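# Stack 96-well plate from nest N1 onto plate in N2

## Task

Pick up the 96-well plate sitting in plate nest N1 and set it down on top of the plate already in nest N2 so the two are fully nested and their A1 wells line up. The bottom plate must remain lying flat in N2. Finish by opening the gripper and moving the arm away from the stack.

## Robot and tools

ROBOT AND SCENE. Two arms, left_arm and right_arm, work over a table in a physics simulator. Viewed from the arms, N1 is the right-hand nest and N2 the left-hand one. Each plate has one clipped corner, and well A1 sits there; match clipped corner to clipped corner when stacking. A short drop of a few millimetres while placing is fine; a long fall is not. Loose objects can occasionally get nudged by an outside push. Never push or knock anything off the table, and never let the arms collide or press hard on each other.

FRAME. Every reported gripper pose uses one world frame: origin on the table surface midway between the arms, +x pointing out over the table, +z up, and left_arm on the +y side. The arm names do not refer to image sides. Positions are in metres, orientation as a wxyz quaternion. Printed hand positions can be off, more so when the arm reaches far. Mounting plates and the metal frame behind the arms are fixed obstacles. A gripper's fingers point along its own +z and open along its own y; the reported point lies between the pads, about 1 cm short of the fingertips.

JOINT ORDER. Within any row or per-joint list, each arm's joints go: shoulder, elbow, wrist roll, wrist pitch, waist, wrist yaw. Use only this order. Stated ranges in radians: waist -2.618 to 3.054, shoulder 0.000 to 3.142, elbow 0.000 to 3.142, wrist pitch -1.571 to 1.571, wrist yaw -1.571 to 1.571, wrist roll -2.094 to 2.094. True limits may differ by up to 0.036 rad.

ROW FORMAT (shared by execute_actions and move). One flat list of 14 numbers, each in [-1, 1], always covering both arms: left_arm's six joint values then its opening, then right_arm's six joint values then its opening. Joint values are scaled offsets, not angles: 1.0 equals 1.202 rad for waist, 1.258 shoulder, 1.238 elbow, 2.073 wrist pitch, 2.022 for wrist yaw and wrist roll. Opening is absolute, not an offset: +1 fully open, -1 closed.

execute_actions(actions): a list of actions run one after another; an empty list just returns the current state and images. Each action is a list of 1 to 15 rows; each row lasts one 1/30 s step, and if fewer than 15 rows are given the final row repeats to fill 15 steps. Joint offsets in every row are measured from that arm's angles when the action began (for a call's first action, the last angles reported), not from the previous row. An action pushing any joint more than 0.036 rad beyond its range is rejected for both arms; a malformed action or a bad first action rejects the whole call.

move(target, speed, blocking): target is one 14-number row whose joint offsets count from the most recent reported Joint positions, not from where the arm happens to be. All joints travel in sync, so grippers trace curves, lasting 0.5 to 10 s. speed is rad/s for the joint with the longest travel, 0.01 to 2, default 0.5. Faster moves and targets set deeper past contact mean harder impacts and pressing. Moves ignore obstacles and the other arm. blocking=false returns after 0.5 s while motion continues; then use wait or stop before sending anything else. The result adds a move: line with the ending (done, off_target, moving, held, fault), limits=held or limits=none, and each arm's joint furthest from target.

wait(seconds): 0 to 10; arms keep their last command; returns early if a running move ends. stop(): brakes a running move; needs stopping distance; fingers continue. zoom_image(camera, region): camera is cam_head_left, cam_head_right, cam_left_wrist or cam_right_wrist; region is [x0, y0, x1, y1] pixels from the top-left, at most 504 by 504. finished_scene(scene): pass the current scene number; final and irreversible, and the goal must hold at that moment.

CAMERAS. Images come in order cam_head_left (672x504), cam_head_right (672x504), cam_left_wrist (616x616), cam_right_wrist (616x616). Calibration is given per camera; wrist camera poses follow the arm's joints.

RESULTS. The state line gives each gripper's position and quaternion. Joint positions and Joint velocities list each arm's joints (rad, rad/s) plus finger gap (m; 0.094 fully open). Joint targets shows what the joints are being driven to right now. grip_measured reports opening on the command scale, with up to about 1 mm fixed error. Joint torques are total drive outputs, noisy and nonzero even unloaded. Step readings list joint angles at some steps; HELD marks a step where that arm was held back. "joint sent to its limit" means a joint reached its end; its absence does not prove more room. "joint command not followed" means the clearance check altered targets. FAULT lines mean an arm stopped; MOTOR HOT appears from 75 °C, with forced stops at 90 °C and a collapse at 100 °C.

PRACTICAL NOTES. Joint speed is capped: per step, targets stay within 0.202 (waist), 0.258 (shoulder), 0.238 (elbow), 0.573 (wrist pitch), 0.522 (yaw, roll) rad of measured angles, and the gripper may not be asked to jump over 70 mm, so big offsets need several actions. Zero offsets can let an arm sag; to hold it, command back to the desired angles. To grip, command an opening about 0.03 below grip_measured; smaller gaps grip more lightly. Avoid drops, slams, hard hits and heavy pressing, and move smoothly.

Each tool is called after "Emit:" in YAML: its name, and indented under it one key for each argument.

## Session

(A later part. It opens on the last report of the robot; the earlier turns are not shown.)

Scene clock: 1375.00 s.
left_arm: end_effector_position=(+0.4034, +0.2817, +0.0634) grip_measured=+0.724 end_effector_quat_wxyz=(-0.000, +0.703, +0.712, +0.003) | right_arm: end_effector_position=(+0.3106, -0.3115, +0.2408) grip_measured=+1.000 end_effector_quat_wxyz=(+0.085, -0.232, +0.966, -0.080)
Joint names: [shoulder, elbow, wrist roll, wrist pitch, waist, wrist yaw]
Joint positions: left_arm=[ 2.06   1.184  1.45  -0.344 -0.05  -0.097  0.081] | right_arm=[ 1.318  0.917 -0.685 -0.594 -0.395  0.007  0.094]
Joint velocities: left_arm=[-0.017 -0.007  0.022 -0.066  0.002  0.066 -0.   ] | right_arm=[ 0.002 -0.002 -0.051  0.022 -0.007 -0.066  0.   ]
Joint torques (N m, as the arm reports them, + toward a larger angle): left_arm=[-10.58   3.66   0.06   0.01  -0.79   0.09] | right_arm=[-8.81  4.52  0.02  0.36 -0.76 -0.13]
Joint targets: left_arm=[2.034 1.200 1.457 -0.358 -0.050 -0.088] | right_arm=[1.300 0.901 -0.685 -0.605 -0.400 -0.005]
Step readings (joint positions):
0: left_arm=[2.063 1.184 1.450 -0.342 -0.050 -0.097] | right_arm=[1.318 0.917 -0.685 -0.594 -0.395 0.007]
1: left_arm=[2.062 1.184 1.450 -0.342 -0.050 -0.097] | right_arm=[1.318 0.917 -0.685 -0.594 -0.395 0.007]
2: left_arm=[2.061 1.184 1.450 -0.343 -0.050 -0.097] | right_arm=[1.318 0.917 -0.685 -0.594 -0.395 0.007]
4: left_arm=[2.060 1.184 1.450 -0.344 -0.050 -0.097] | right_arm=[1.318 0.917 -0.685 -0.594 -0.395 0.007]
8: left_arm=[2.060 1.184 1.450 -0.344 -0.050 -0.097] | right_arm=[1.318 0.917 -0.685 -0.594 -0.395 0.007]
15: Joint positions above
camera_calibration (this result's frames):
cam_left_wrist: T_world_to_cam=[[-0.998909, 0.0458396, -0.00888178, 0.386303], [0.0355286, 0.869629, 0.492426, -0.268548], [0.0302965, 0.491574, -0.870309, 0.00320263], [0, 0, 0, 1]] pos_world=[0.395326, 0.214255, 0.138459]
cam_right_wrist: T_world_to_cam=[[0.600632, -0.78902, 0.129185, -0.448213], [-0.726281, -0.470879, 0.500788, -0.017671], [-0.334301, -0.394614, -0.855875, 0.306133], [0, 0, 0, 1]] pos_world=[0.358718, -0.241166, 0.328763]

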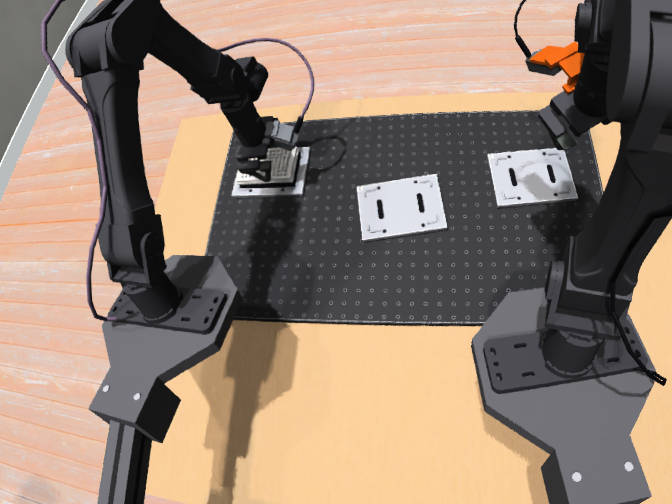

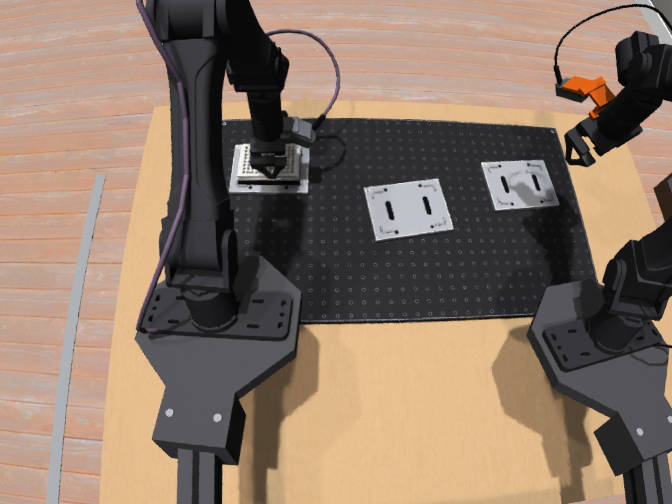

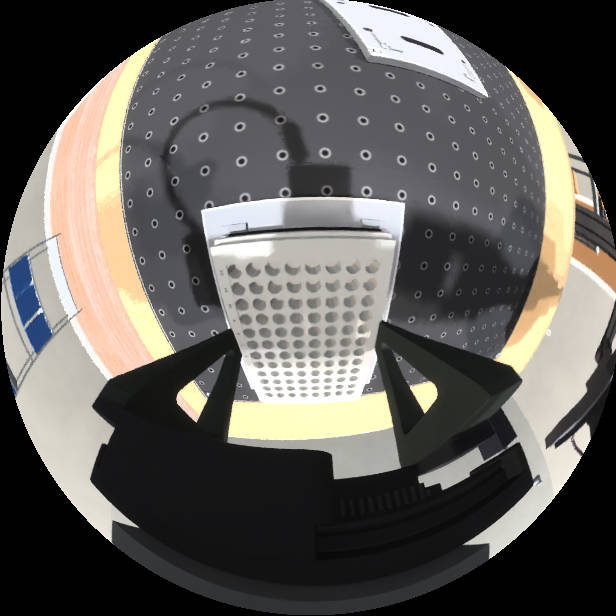

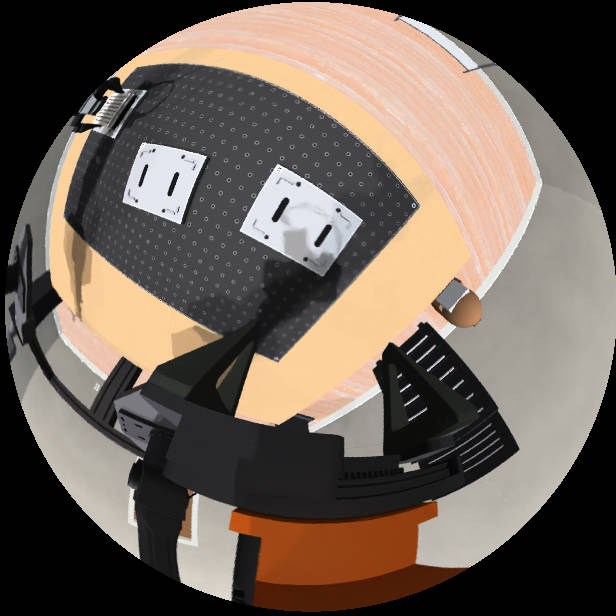

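Emit:
execute_actions:
  actions:
    - [[-0.016,0.0129,0.0035,-0.013,0.0,0.0045,0.69,-0.0143,-0.0129,0,-0.0053,-0.0042,-0.0060,1],[-0.016,0.0129,0.0035,-0.013,0.0,0.0045,0.69,-0.0143,-0.0129,0,-0.0053,-0.0042,-0.0060,1],[-0.016,0.0129,0.0035,-0.004,0.0,0.0045,0.69,-0.0143,-0.0129,0,-0.0053,-0.0042,-0.0060,1]]

Scene clock: 1379.73 s.
left_arm: end_effector_position=(+0.4028, +0.2818, +0.0634) grip_measured=+0.724 end_effector_quat_wxyz=(-0.001, +0.703, +0.711, +0.003) | right_arm: end_effector_position=(+0.3106, -0.3115, +0.2408) grip_measured=+1.000 end_effector_quat_wxyz=(+0.085, -0.232, +0.966, -0.080)
Joint names: [shoulder, elbow, wrist roll, wrist pitch, waist, wrist yaw]
Joint positions: left_arm=[ 2.06   1.184  1.45  -0.347 -0.05  -0.097  0.081] | right_arm=[ 1.318  0.917 -0.685 -0.594 -0.395  0.007  0.094]
Joint velocities: left_arm=[-0.002 -0.002 -0.007 -0.037 -0.002 -0.022  0.001] | right_arm=[ 0.007  0.002 -0.022 -0.066  0.007 -0.022  0.   ]
Joint torques (N m, as the arm reports them, + toward a larger angle): left_arm=[-10.19   3.66   0.05   0.08  -0.8    0.09] | right_arm=[-8.79  4.53  0.01  0.36 -0.74 -0.13]
Joint targets: left_arm=[2.040 1.200 1.457 -0.353 -0.050 -0.088] | right_arm=[1.300 0.901 -0.685 -0.605 -0.400 -0.005]
Step readings (joint positions):
0: left_arm=[2.060 1.184 1.450 -0.344 -0.050 -0.097] | right_arm=[1.318 0.917 -0.685 -0.594 -0.395 0.007]
1: left_arm=[2.060 1.184 1.450 -0.345 -0.050 -0.097] | right_arm=[1.318 0.917 -0.685 -0.594 -0.395 0.007]
2: left_arm=[2.060 1.184 1.450 -0.346 -0.050 -0.097] | right_arm=[1.318 0.917 -0.685 -0.594 -0.395 0.007]
4: left_arm=[2.060 1.184 1.450 -0.347 -0.050 -0.097] | right_arm=[1.318 0.917 -0.685 -0.594 -0.395 0.007]
8: left_arm=[2.060 1.184 1.450 -0.347 -0.050 -0.097] | right_arm=[1.318 0.917 -0.685 -0.594 -0.395 0.007]
15: Joint positions above
camera_calibration (this result's frames):
cam_left_wrist: T_world_to_cam=[[-0.9989, 0.0464315, -0.00660484, 0.385422], [0.0371591, 0.869485, 0.49256, -0.269206], [0.0286131, 0.491772, -0.870254, 0.00380755], [0, 0, 0, 1]] pos_world=[0.394893, 0.214302, 0.138459]
cam_right_wrist: T_world_to_cam=[[0.600632, -0.78902, 0.129185, -0.448213], [-0.726281, -0.470879, 0.500788, -0.017671], [-0.334301, -0.394614, -0.855875, 0.306133], [0, 0, 0, 1]] pos_world=[0.358718, -0.241166, 0.328763]

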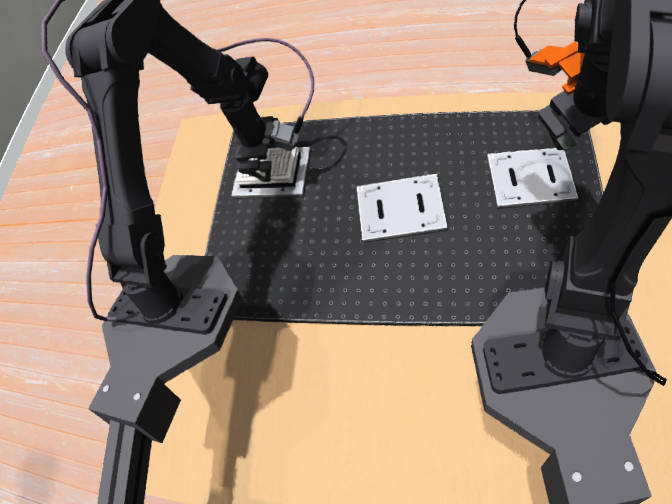

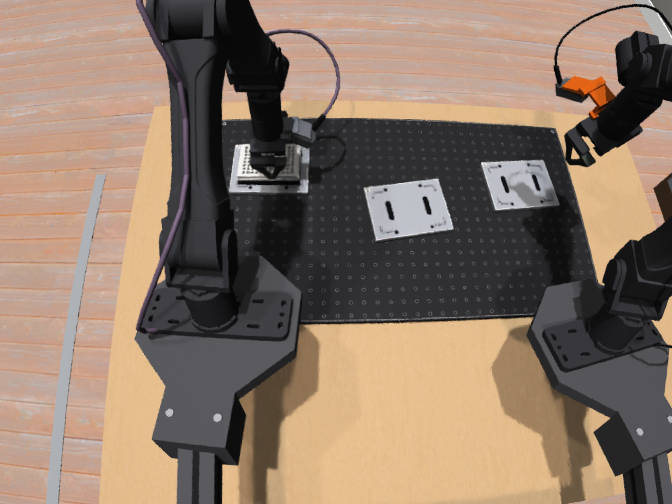

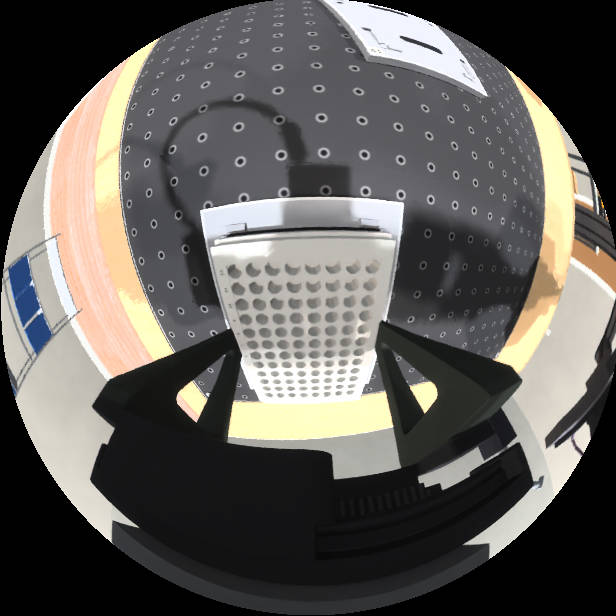

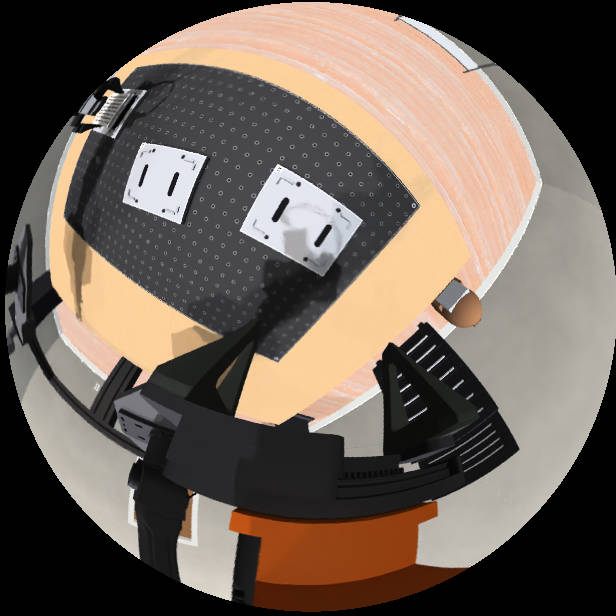

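Emit:
zoom_image:
  camera: "cam_left_wrist"
  region: [195, 195, 305, 265]

Emit:
zoom_image:
  camera: "cam_left_wrist"
  region: [310, 195, 420, 265]

Region (195, 195, 305, 265) of cam_left_wrist's 616x616 image, scaled by 4.582, with more detail than that image has; it fills the top 321 rows of this view, and the rest is white.

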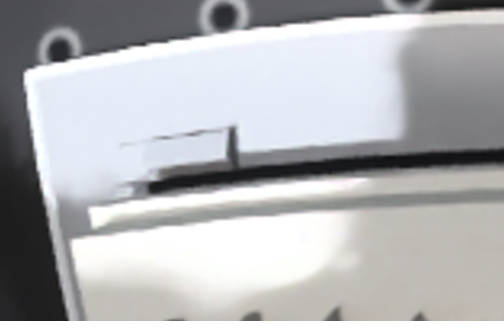

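Region (310, 195, 420, 265) of cam_left_wrist's 616x616 image, scaled by 4.582, with more detail than that image has; it fills the top 321 rows of this view, and the rest is white.

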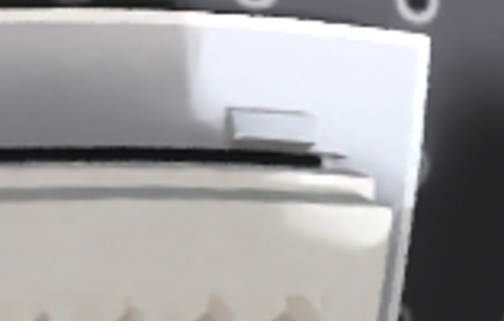

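Emit:
execute_actions:
  actions:
    - [[0.019,0.0129,0.0035,-0.001,0.0,0.0045,0.69,-0.0143,-0.0129,0,-0.0053,-0.0042,-0.0060,1],[0.019,0.0129,0.0035,-0.001,0.0,0.0045,0.69,-0.0143,-0.0129,0,-0.0053,-0.0042,-0.0060,1],[0.019,0.0129,0.0035,-0.001,0.0,0.0045,0.69,-0.0143,-0.0129,0,-0.0053,-0.0042,-0.0060,1],[0.008,0.0129,0.0035,-0.001,0.0,0.0045,0.69,-0.0143,-0.0129,0,-0.0053,-0.0042,-0.0060,1]]

Scene clock: 1415.23 s.
left_arm: end_effector_position=(+0.4022, +0.2818, +0.0620) grip_measured=+0.723 end_effector_quat_wxyz=(-0.002, +0.703, +0.711, +0.002) | right_arm: end_effector_position=(+0.3106, -0.3115, +0.2408) grip_measured=+1.000 end_effector_quat_wxyz=(+0.085, -0.232, +0.966, -0.080)
Joint names: [shoulder, elbow, wrist roll, wrist pitch, waist, wrist yaw]
Joint positions: left_arm=[ 2.064  1.184  1.451 -0.344 -0.05  -0.098  0.081] | right_arm=[ 1.318  0.917 -0.685 -0.594 -0.395  0.007  0.094]
Joint velocities: left_arm=[-0.017 -0.007 -0.022 -0.037  0.002 -0.037 -0.   ] | right_arm=[-0.007 -0.012 -0.051  0.007 -0.007 -0.007  0.   ]
Joint torques (N m, as the arm reports them, + toward a larger angle): left_arm=[-8.42  3.65  0.06  0.09 -0.79  0.09] | right_arm=[-8.81  4.55  0.01  0.35 -0.77 -0.13]
Joint targets: left_arm=[2.070 1.200 1.458 -0.349 -0.050 -0.088] | right_arm=[1.300 0.901 -0.685 -0.605 -0.400 -0.005]
Step readings (joint positions):
0: left_arm=[2.060 1.184 1.450 -0.347 -0.050 -0.097] | right_arm=[1.318 0.917 -0.685 -0.594 -0.395 0.007]
1: left_arm=[2.061 1.184 1.450 -0.347 -0.050 -0.097] | right_arm=[1.318 0.917 -0.685 -0.594 -0.395 0.007]
2: left_arm=[2.063 1.184 1.451 -0.345 -0.050 -0.097] | right_arm=[1.318 0.917 -0.685 -0.594 -0.395 0.007]
4: left_arm=[2.064 1.184 1.451 -0.344 -0.050 -0.098] | right_arm=[1.318 0.917 -0.685 -0.594 -0.395 0.007]
8: left_arm=[2.064 1.184 1.451 -0.344 -0.050 -0.098] | right_arm=[1.318 0.917 -0.685 -0.594 -0.395 0.007]
15: Joint positions above
camera_calibration (this result's frames):
cam_left_wrist: T_world_to_cam=[[-0.998884, 0.0469898, -0.00473039, 0.384517], [0.0385533, 0.869175, 0.492999, -0.268999], [0.0272774, 0.492266, -0.870017, 0.00298545], [0, 0, 0, 1]] pos_world=[0.394378, 0.214269, 0.137032]
cam_right_wrist: T_world_to_cam=[[0.600632, -0.78902, 0.129185, -0.448213], [-0.726281, -0.470879, 0.500788, -0.017671], [-0.334301, -0.394614, -0.855875, 0.306133], [0, 0, 0, 1]] pos_world=[0.358718, -0.241166, 0.328763]

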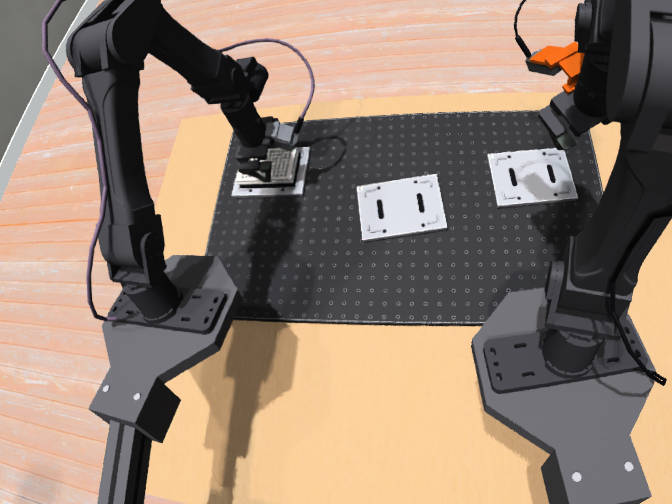

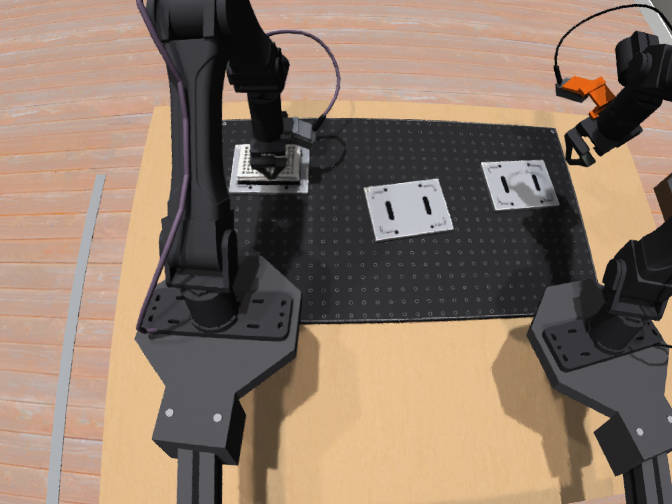

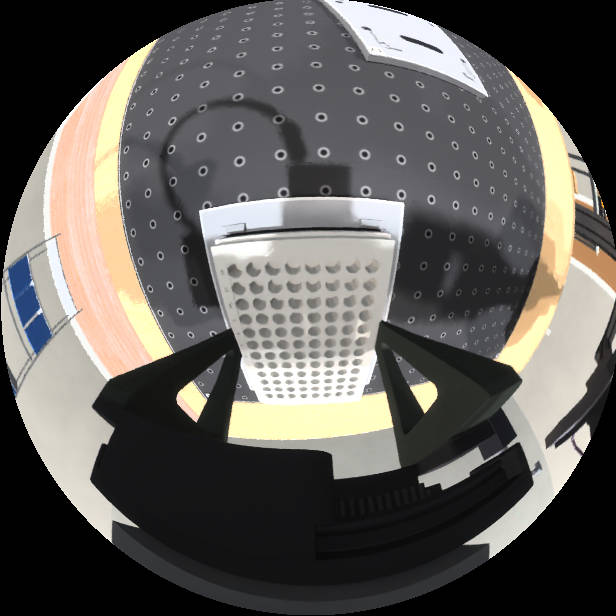

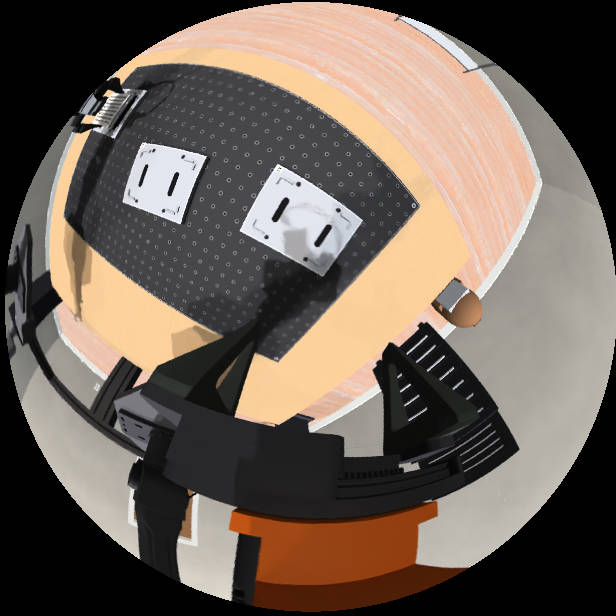

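Emit:
zoom_image:
  camera: "cam_left_wrist"
  region: [195, 195, 305, 265]

Emit:
zoom_image:
  camera: "cam_left_wrist"
  region: [310, 195, 420, 265]

Emit:
zoom_image:
  camera: "cam_head_right"
  region: [225, 165, 265, 195]

Emit:
zoom_image:
  camera: "cam_head_right"
  region: [275, 165, 315, 195]

Region (195, 195, 305, 265) of cam_left_wrist's 616x616 image, scaled by 4.582, with more detail than that image has; it fills the top 321 rows of this view, and the rest is white.

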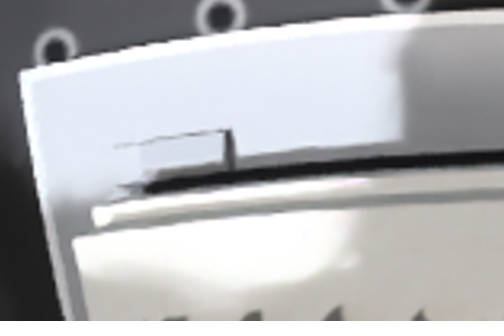

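Region (310, 195, 420, 265) of cam_left_wrist's 616x616 image, scaled by 4.582, with more detail than that image has; it fills the top 321 rows of this view, and the rest is white.

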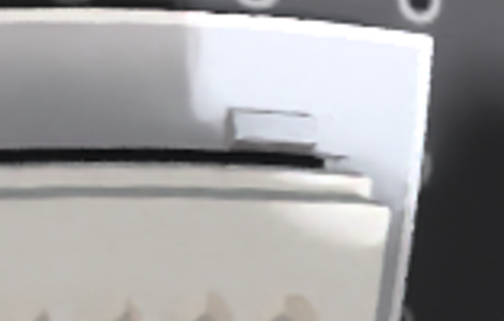

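Region (225, 165, 265, 195) of cam_head_right's 672x504 image, scaled by 12.600, with more detail than that image has; it fills the top 378 rows of this view, and the rest is white.

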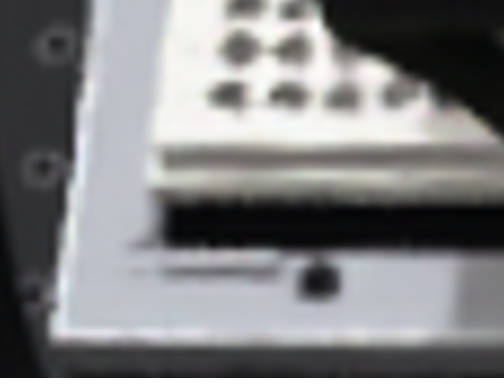

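Region (275, 165, 315, 195) of cam_head_right's 672x504 image, scaled by 12.600, with more detail than that image has; it fills the top 378 rows of this view, and the rest is white.

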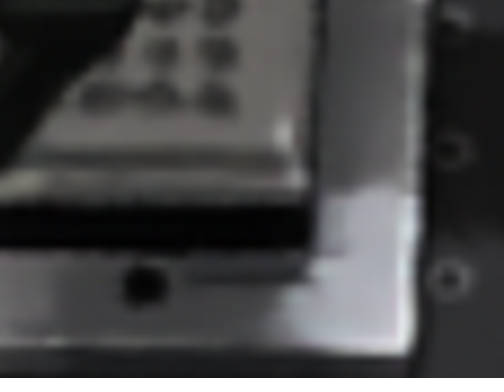

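Emit:
zoom_image:
  camera: "cam_left_wrist"
  region: [205, 220, 245, 250]

Emit:
zoom_image:
  camera: "cam_left_wrist"
  region: [365, 215, 405, 245]

Region (205, 220, 245, 250) of cam_left_wrist's 616x616 image, scaled by 12.600, with more detail than that image has; it fills the top 378 rows of this view, and the rest is white.

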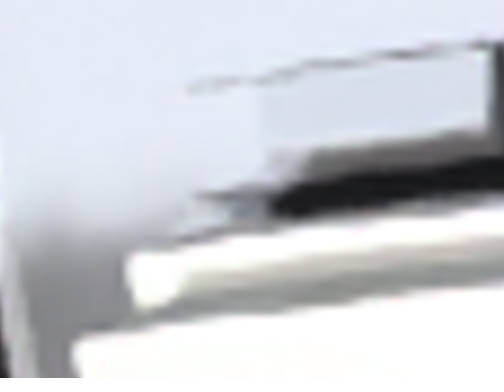

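Region (365, 215, 405, 245) of cam_left_wrist's 616x616 image, scaled by 12.600, with more detail than that image has; it fills the top 378 rows of this view, and the rest is white.

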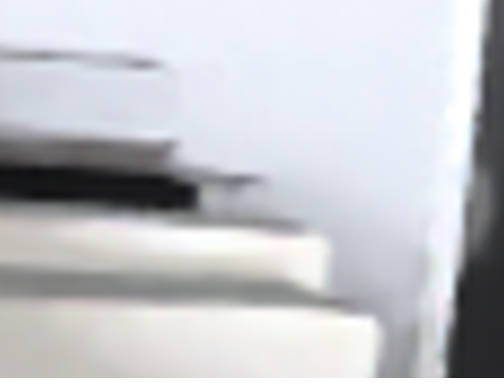

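Emit:
zoom_image:
  camera: "cam_head_right"
  region: [230, 165, 310, 195]

Emit:
zoom_image:
  camera: "cam_head_left"
  region: [230, 140, 310, 200]

Region (230, 165, 310, 195) of cam_head_right's 672x504 image, scaled by 6.300, with more detail than that image has; it fills the top 189 rows of this view, and the rest is white.

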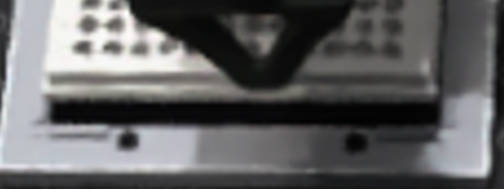

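Region (230, 140, 310, 200) of cam_head_left's 672x504 image, scaled by 6.300, with more detail than that image has; it fills the top 378 rows of this view, and the rest is white.

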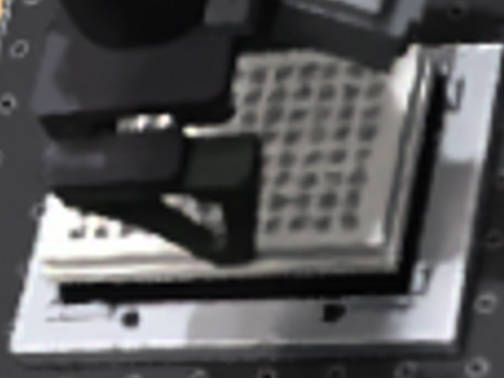

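Emit:
execute_actions:
  actions:
    - [[-0.024,0.0129,0.0035,-0.004,0.0,0.005,0.69,-0.0143,-0.0129,0,-0.0053,-0.0042,-0.0060,1]]
    - [[-0.017,0.0129,-0.0064,-0.004,0.0,0.005,0.69,-0.0143,-0.0129,0,-0.0053,-0.0042,-0.0060,1]]

Scene clock: 1455.73 s.
left_arm: end_effector_position=(+0.4033, +0.2818, +0.0635) grip_measured=+0.723 end_effector_quat_wxyz=(-0.001, +0.701, +0.713, +0.003) | right_arm: end_effector_position=(+0.3106, -0.3115, +0.2408) grip_measured=+1.000 end_effector_quat_wxyz=(+0.085, -0.232, +0.966, -0.080)
Joint names: [shoulder, elbow, wrist roll, wrist pitch, waist, wrist yaw]
Joint positions: left_arm=[ 2.06   1.184  1.446 -0.345 -0.05  -0.098  0.081] | right_arm=[ 1.318  0.917 -0.685 -0.594 -0.395  0.007  0.094]
Joint velocities: left_arm=[ 0.007  0.007 -0.022 -0.007 -0.017 -0.037 -0.   ] | right_arm=[ 0.007  0.002 -0.022  0.007 -0.002 -0.007  0.   ]
Joint torques (N m, as the arm reports them, + toward a larger angle): left_arm=[-10.28   3.66  -0.08   0.07  -0.8    0.09] | right_arm=[-8.8   4.55  0.01  0.36 -0.76 -0.13]
Joint targets: left_arm=[2.038 1.200 1.438 -0.353 -0.050 -0.088] | right_arm=[1.300 0.901 -0.685 -0.605 -0.400 -0.005]
Step readings (joint positions; steps 1 to 15: 1st action; 16 to 30: 2nd action):
0: left_arm=[2.064 1.184 1.451 -0.344 -0.050 -0.098] | right_arm=[1.318 0.917 -0.685 -0.594 -0.395 0.007]
1: left_arm=[2.062 1.184 1.451 -0.344 -0.050 -0.098] | right_arm=[1.318 0.917 -0.685 -0.594 -0.395 0.007]
2: left_arm=[2.061 1.184 1.451 -0.345 -0.050 -0.098] | right_arm=[1.318 0.917 -0.685 -0.594 -0.395 0.007]
4: left_arm=[2.060 1.184 1.451 -0.345 -0.050 -0.098] | right_arm=[1.318 0.917 -0.685 -0.594 -0.395 0.007]
8: left_arm=[2.060 1.184 1.451 -0.345 -0.050 -0.098] | right_arm=[1.318 0.917 -0.685 -0.594 -0.395 0.007]
15: left_arm=[2.060 1.184 1.451 -0.345 -0.050 -0.098] | right_arm=[1.318 0.917 -0.685 -0.594 -0.395 0.007]
16: left_arm=[2.060 1.184 1.450 -0.345 -0.050 -0.098] | right_arm=[1.318 0.917 -0.685 -0.594 -0.395 0.007]
17: left_arm=[2.060 1.184 1.449 -0.345 -0.050 -0.098] | right_arm=[1.318 0.917 -0.685 -0.594 -0.395 0.007]
19: left_arm=[2.060 1.184 1.448 -0.345 -0.050 -0.098] | right_arm=[1.318 0.917 -0.685 -0.594 -0.395 0.007]
23: left_arm=[2.060 1.184 1.447 -0.345 -0.050 -0.098] | right_arm=[1.318 0.917 -0.685 -0.594 -0.395 0.007]
30: Joint positions above
camera_calibration (this result's frames):
cam_left_wrist: T_world_to_cam=[[-0.999094, 0.0416848, -0.0085516, 0.387452], [0.032063, 0.86957, 0.492768, -0.267292], [0.0279771, 0.492047, -0.870119, 0.00406281], [0, 0, 0, 1]] pos_world=[0.395558, 0.21428, 0.138562]
cam_right_wrist: T_world_to_cam=[[0.600632, -0.78902, 0.129185, -0.448213], [-0.726281, -0.470879, 0.500788, -0.017671], [-0.334301, -0.394614, -0.855875, 0.306133], [0, 0, 0, 1]] pos_world=[0.358718, -0.241166, 0.328763]

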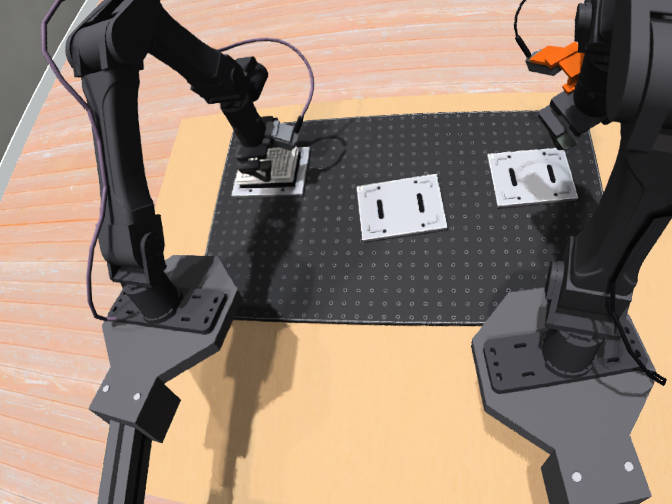

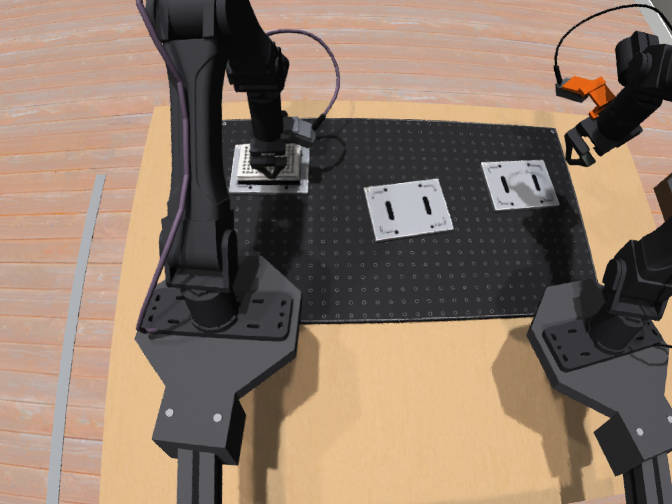

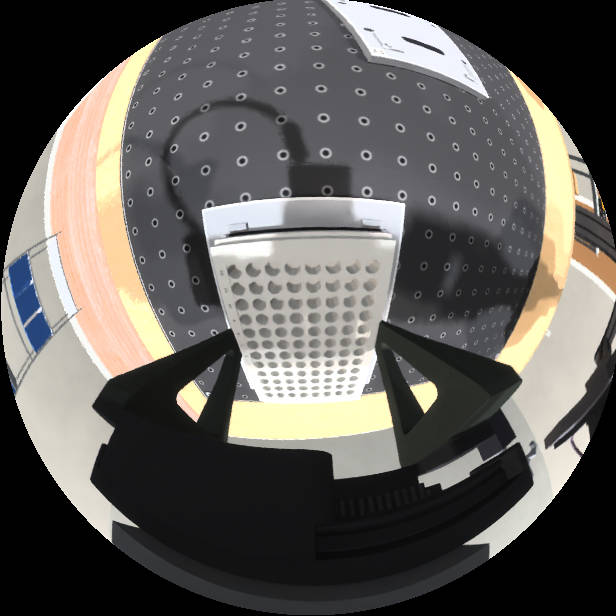

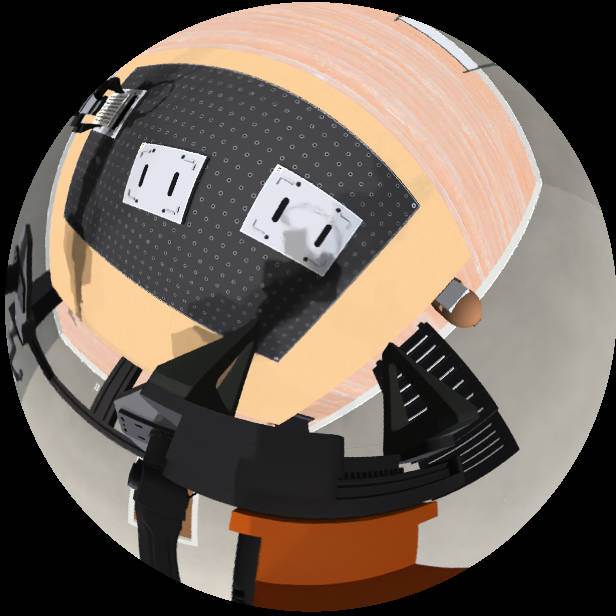

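Emit:
zoom_image:
  camera: "cam_left_wrist"
  region: [205, 220, 245, 250]

Emit:
zoom_image:
  camera: "cam_left_wrist"
  region: [365, 215, 405, 245]

Region (205, 220, 245, 250) of cam_left_wrist's 616x616 image, scaled by 12.600, with more detail than that image has; it fills the top 378 rows of this view, and the rest is white.

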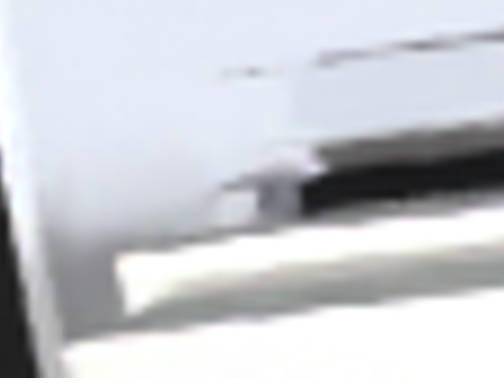

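Region (365, 215, 405, 245) of cam_left_wrist's 616x616 image, scaled by 12.600, with more detail than that image has; it fills the top 378 rows of this view, and the rest is white.

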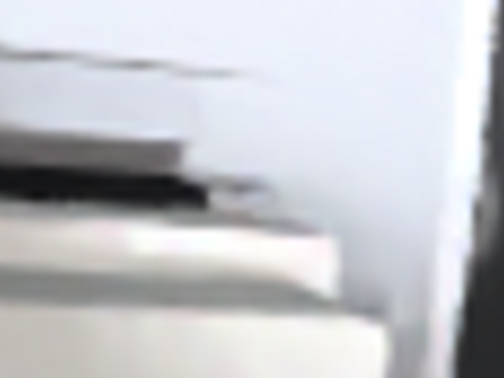

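Emit:
execute_actions:
  actions:
    - [[-0.017,0.0129,-0.002,-0.002,-0.016,0.005,0.69,-0.0143,-0.0129,0,-0.0053,-0.0042,-0.0060,1],[-0.017,0.0129,-0.002,-0.002,0.0,0.005,0.69,-0.0143,-0.0129,0,-0.0053,-0.0042,-0.0060,1]]

Scene clock: 1488.27 s.
left_arm: end_effector_position=(+0.4033, +0.2815, +0.0635) grip_measured=+0.723 end_effector_quat_wxyz=(-0.001, +0.701, +0.713, +0.003) | right_arm: end_effector_position=(+0.3106, -0.3115, +0.2408) grip_measured=+1.000 end_effector_quat_wxyz=(+0.085, -0.232, +0.966, -0.080)
Joint names: [shoulder, elbow, wrist roll, wrist pitch, waist, wrist yaw]
Joint positions: left_arm=[ 2.06   1.184  1.446 -0.345 -0.05  -0.098  0.081] | right_arm=[ 1.318  0.917 -0.685 -0.594 -0.395  0.007  0.094]
Joint velocities: left_arm=[ 0.012 -0.002 -0.022  0.007  0.002 -0.007  0.   ] | right_arm=[-0.012 -0.017 -0.037  0.051  0.017 -0.037  0.   ]
Joint torques (N m, as the arm reports them, + toward a larger angle): left_arm=[-10.27   3.65  -0.03   0.11  -0.8    0.1 ] | right_arm=[-8.81  4.55  0.    0.36 -0.74 -0.12]
Joint targets: left_arm=[2.038 1.200 1.442 -0.349 -0.050 -0.088] | right_arm=[1.300 0.901 -0.685 -0.605 -0.400 -0.005]
Step readings (joint positions):
0: left_arm=[2.060 1.184 1.446 -0.345 -0.050 -0.098] | right_arm=[1.318 0.917 -0.685 -0.594 -0.395 0.007]
1: left_arm=[2.060 1.184 1.446 -0.345 -0.050 -0.098] | right_arm=[1.318 0.917 -0.685 -0.594 -0.395 0.007]
2: left_arm=[2.060 1.184 1.446 -0.345 -0.050 -0.098] | right_arm=[1.318 0.917 -0.685 -0.594 -0.395 0.007]
4: left_arm=[2.060 1.184 1.446 -0.345 -0.050 -0.098] | right_arm=[1.318 0.917 -0.685 -0.594 -0.395 0.007]
8: left_arm=[2.060 1.184 1.446 -0.345 -0.050 -0.098] | right_arm=[1.318 0.917 -0.685 -0.594 -0.395 0.007]
15: Joint positions above
camera_calibration (this result's frames):
cam_left_wrist: T_world_to_cam=[[-0.999064, 0.0423964, -0.00859976, 0.387234], [0.0326661, 0.869677, 0.492538, -0.267278], [0.0283609, 0.491796, -0.870248, 0.00417083], [0, 0, 0, 1]] pos_world=[0.395484, 0.213977, 0.138604]
cam_right_wrist: T_world_to_cam=[[0.600632, -0.78902, 0.129185, -0.448213], [-0.726281, -0.470879, 0.500788, -0.017671], [-0.334301, -0.394614, -0.855875, 0.306133], [0, 0, 0, 1]] pos_world=[0.358718, -0.241166, 0.328763]

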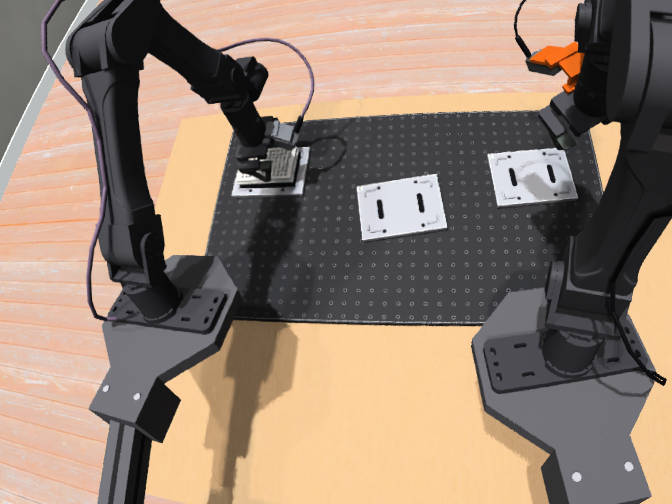

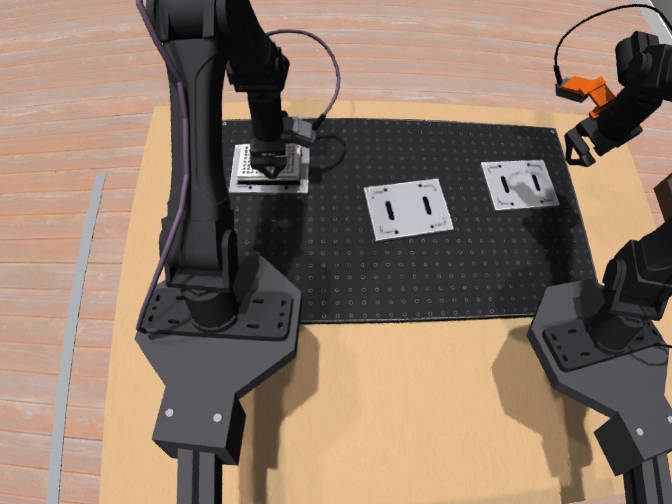

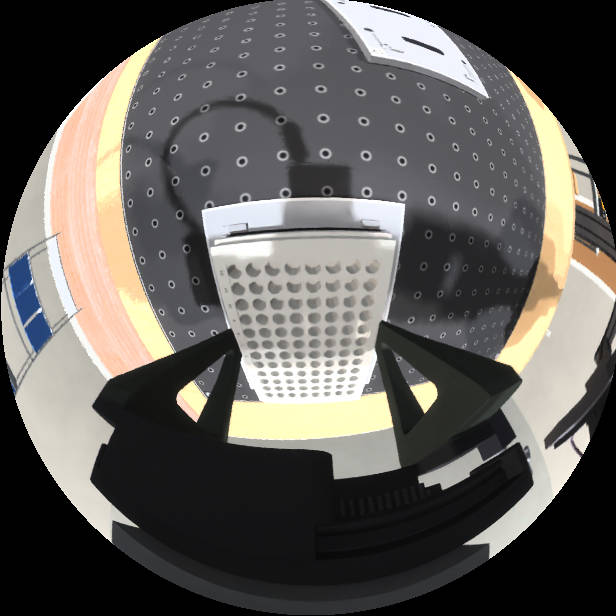

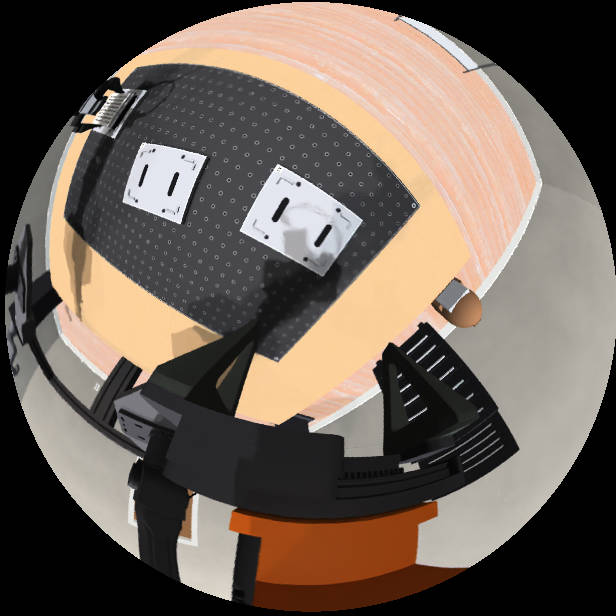

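Emit:
execute_actions:
  actions:
    - [[0.0175,0.0129,-0.002,0.0,0.0,0.005,0.69,-0.0143,-0.0129,0,-0.0053,-0.0042,-0.0060,1],[0.0175,0.0129,-0.002,0.0,0.0,0.005,0.69,-0.0143,-0.0129,0,-0.0053,-0.0042,-0.0060,1],[0.006,0.0129,-0.002,0.0,0.0,0.005,0.69,-0.0143,-0.0129,0,-0.0053,-0.0042,-0.0060,1]]

Scene clock: 1491.90 s.
left_arm: end_effector_position=(+0.4032, +0.2814, +0.0623) grip_measured=+0.723 end_effector_quat_wxyz=(-0.001, +0.701, +0.713, +0.003) | right_arm: end_effector_position=(+0.3106, -0.3115, +0.2408) grip_measured=+1.000 end_effector_quat_wxyz=(+0.085, -0.232, +0.966, -0.080)
Joint names: [shoulder, elbow, wrist roll, wrist pitch, waist, wrist yaw]
Joint positions: left_arm=[ 2.063  1.184  1.446 -0.341 -0.05  -0.098  0.081] | right_arm=[ 1.318  0.917 -0.685 -0.594 -0.395  0.007  0.094]
Joint velocities: left_arm=[-0.007  0.002 -0.051 -0.007 -0.002 -0.066 -0.001] | right_arm=[-0.007 -0.002  0.037 -0.022  0.012  0.007  0.   ]
Joint torques (N m, as the arm reports them, + toward a larger angle): left_arm=[-8.58  3.65 -0.03  0.11 -0.81  0.1 ] | right_arm=[-8.8   4.54  0.01  0.36 -0.74 -0.13]
Joint targets: left_arm=[2.067 1.200 1.442 -0.345 -0.050 -0.087] | right_arm=[1.300 0.901 -0.685 -0.605 -0.400 -0.005]
Step readings (joint positions):
0: left_arm=[2.060 1.184 1.446 -0.345 -0.050 -0.098] | right_arm=[1.318 0.917 -0.685 -0.594 -0.395 0.007]
1: left_arm=[2.061 1.184 1.446 -0.345 -0.050 -0.098] | right_arm=[1.318 0.917 -0.685 -0.594 -0.395 0.007]
2: left_arm=[2.063 1.184 1.446 -0.343 -0.050 -0.098] | right_arm=[1.318 0.917 -0.685 -0.594 -0.395 0.007]
4: left_arm=[2.063 1.184 1.446 -0.342 -0.050 -0.098] | right_arm=[1.318 0.917 -0.685 -0.594 -0.395 0.007]
8: left_arm=[2.063 1.184 1.446 -0.341 -0.050 -0.098] | right_arm=[1.318 0.917 -0.685 -0.594 -0.395 0.007]
15: Joint positions above
camera_calibration (this result's frames):
cam_left_wrist: T_world_to_cam=[[-0.999064, 0.0423964, -0.00859976, 0.387088], [0.0326661, 0.869677, 0.492538, -0.266556], [0.0283609, 0.491796, -0.870248, 0.0031155], [0, 0, 0, 1]] pos_world=[0.395345, 0.213874, 0.137329]
cam_right_wrist: T_world_to_cam=[[0.600632, -0.78902, 0.129185, -0.448213], [-0.726281, -0.470879, 0.500788, -0.017671], [-0.334301, -0.394614, -0.855875, 0.306133], [0, 0, 0, 1]] pos_world=[0.358718, -0.241166, 0.328763]

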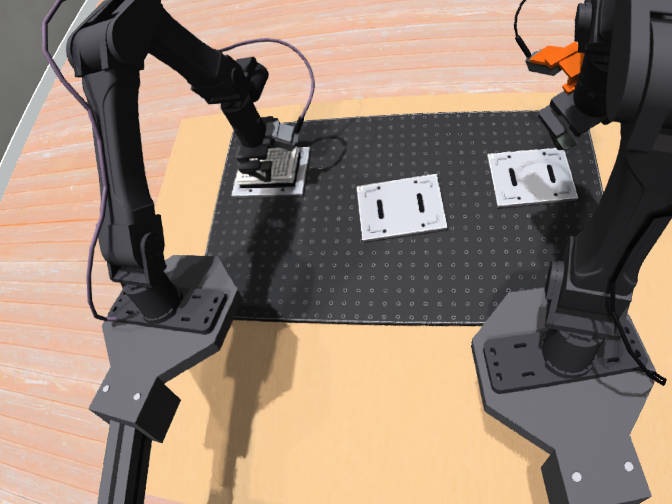

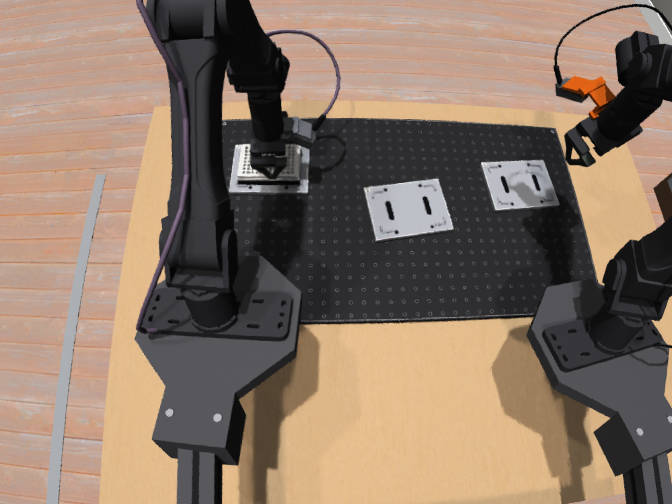

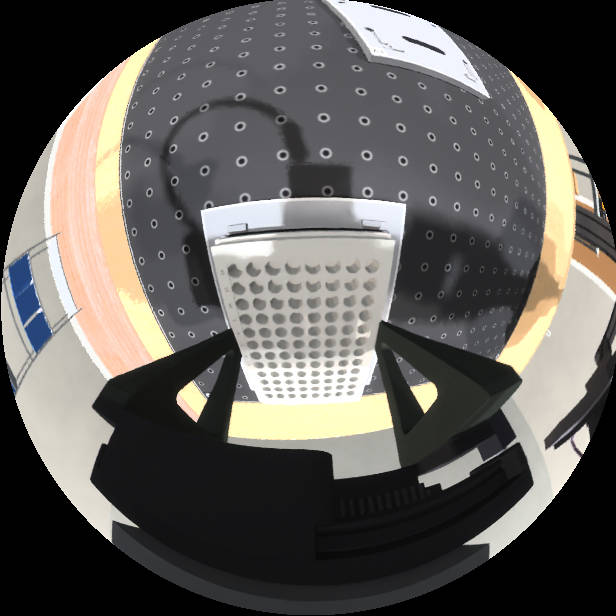

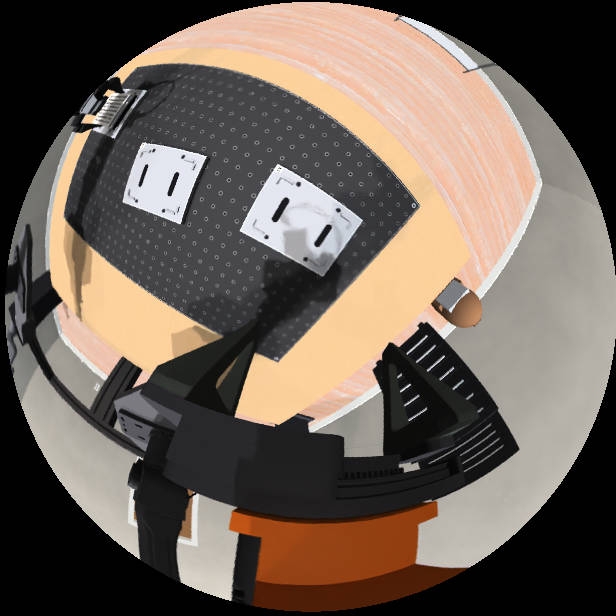

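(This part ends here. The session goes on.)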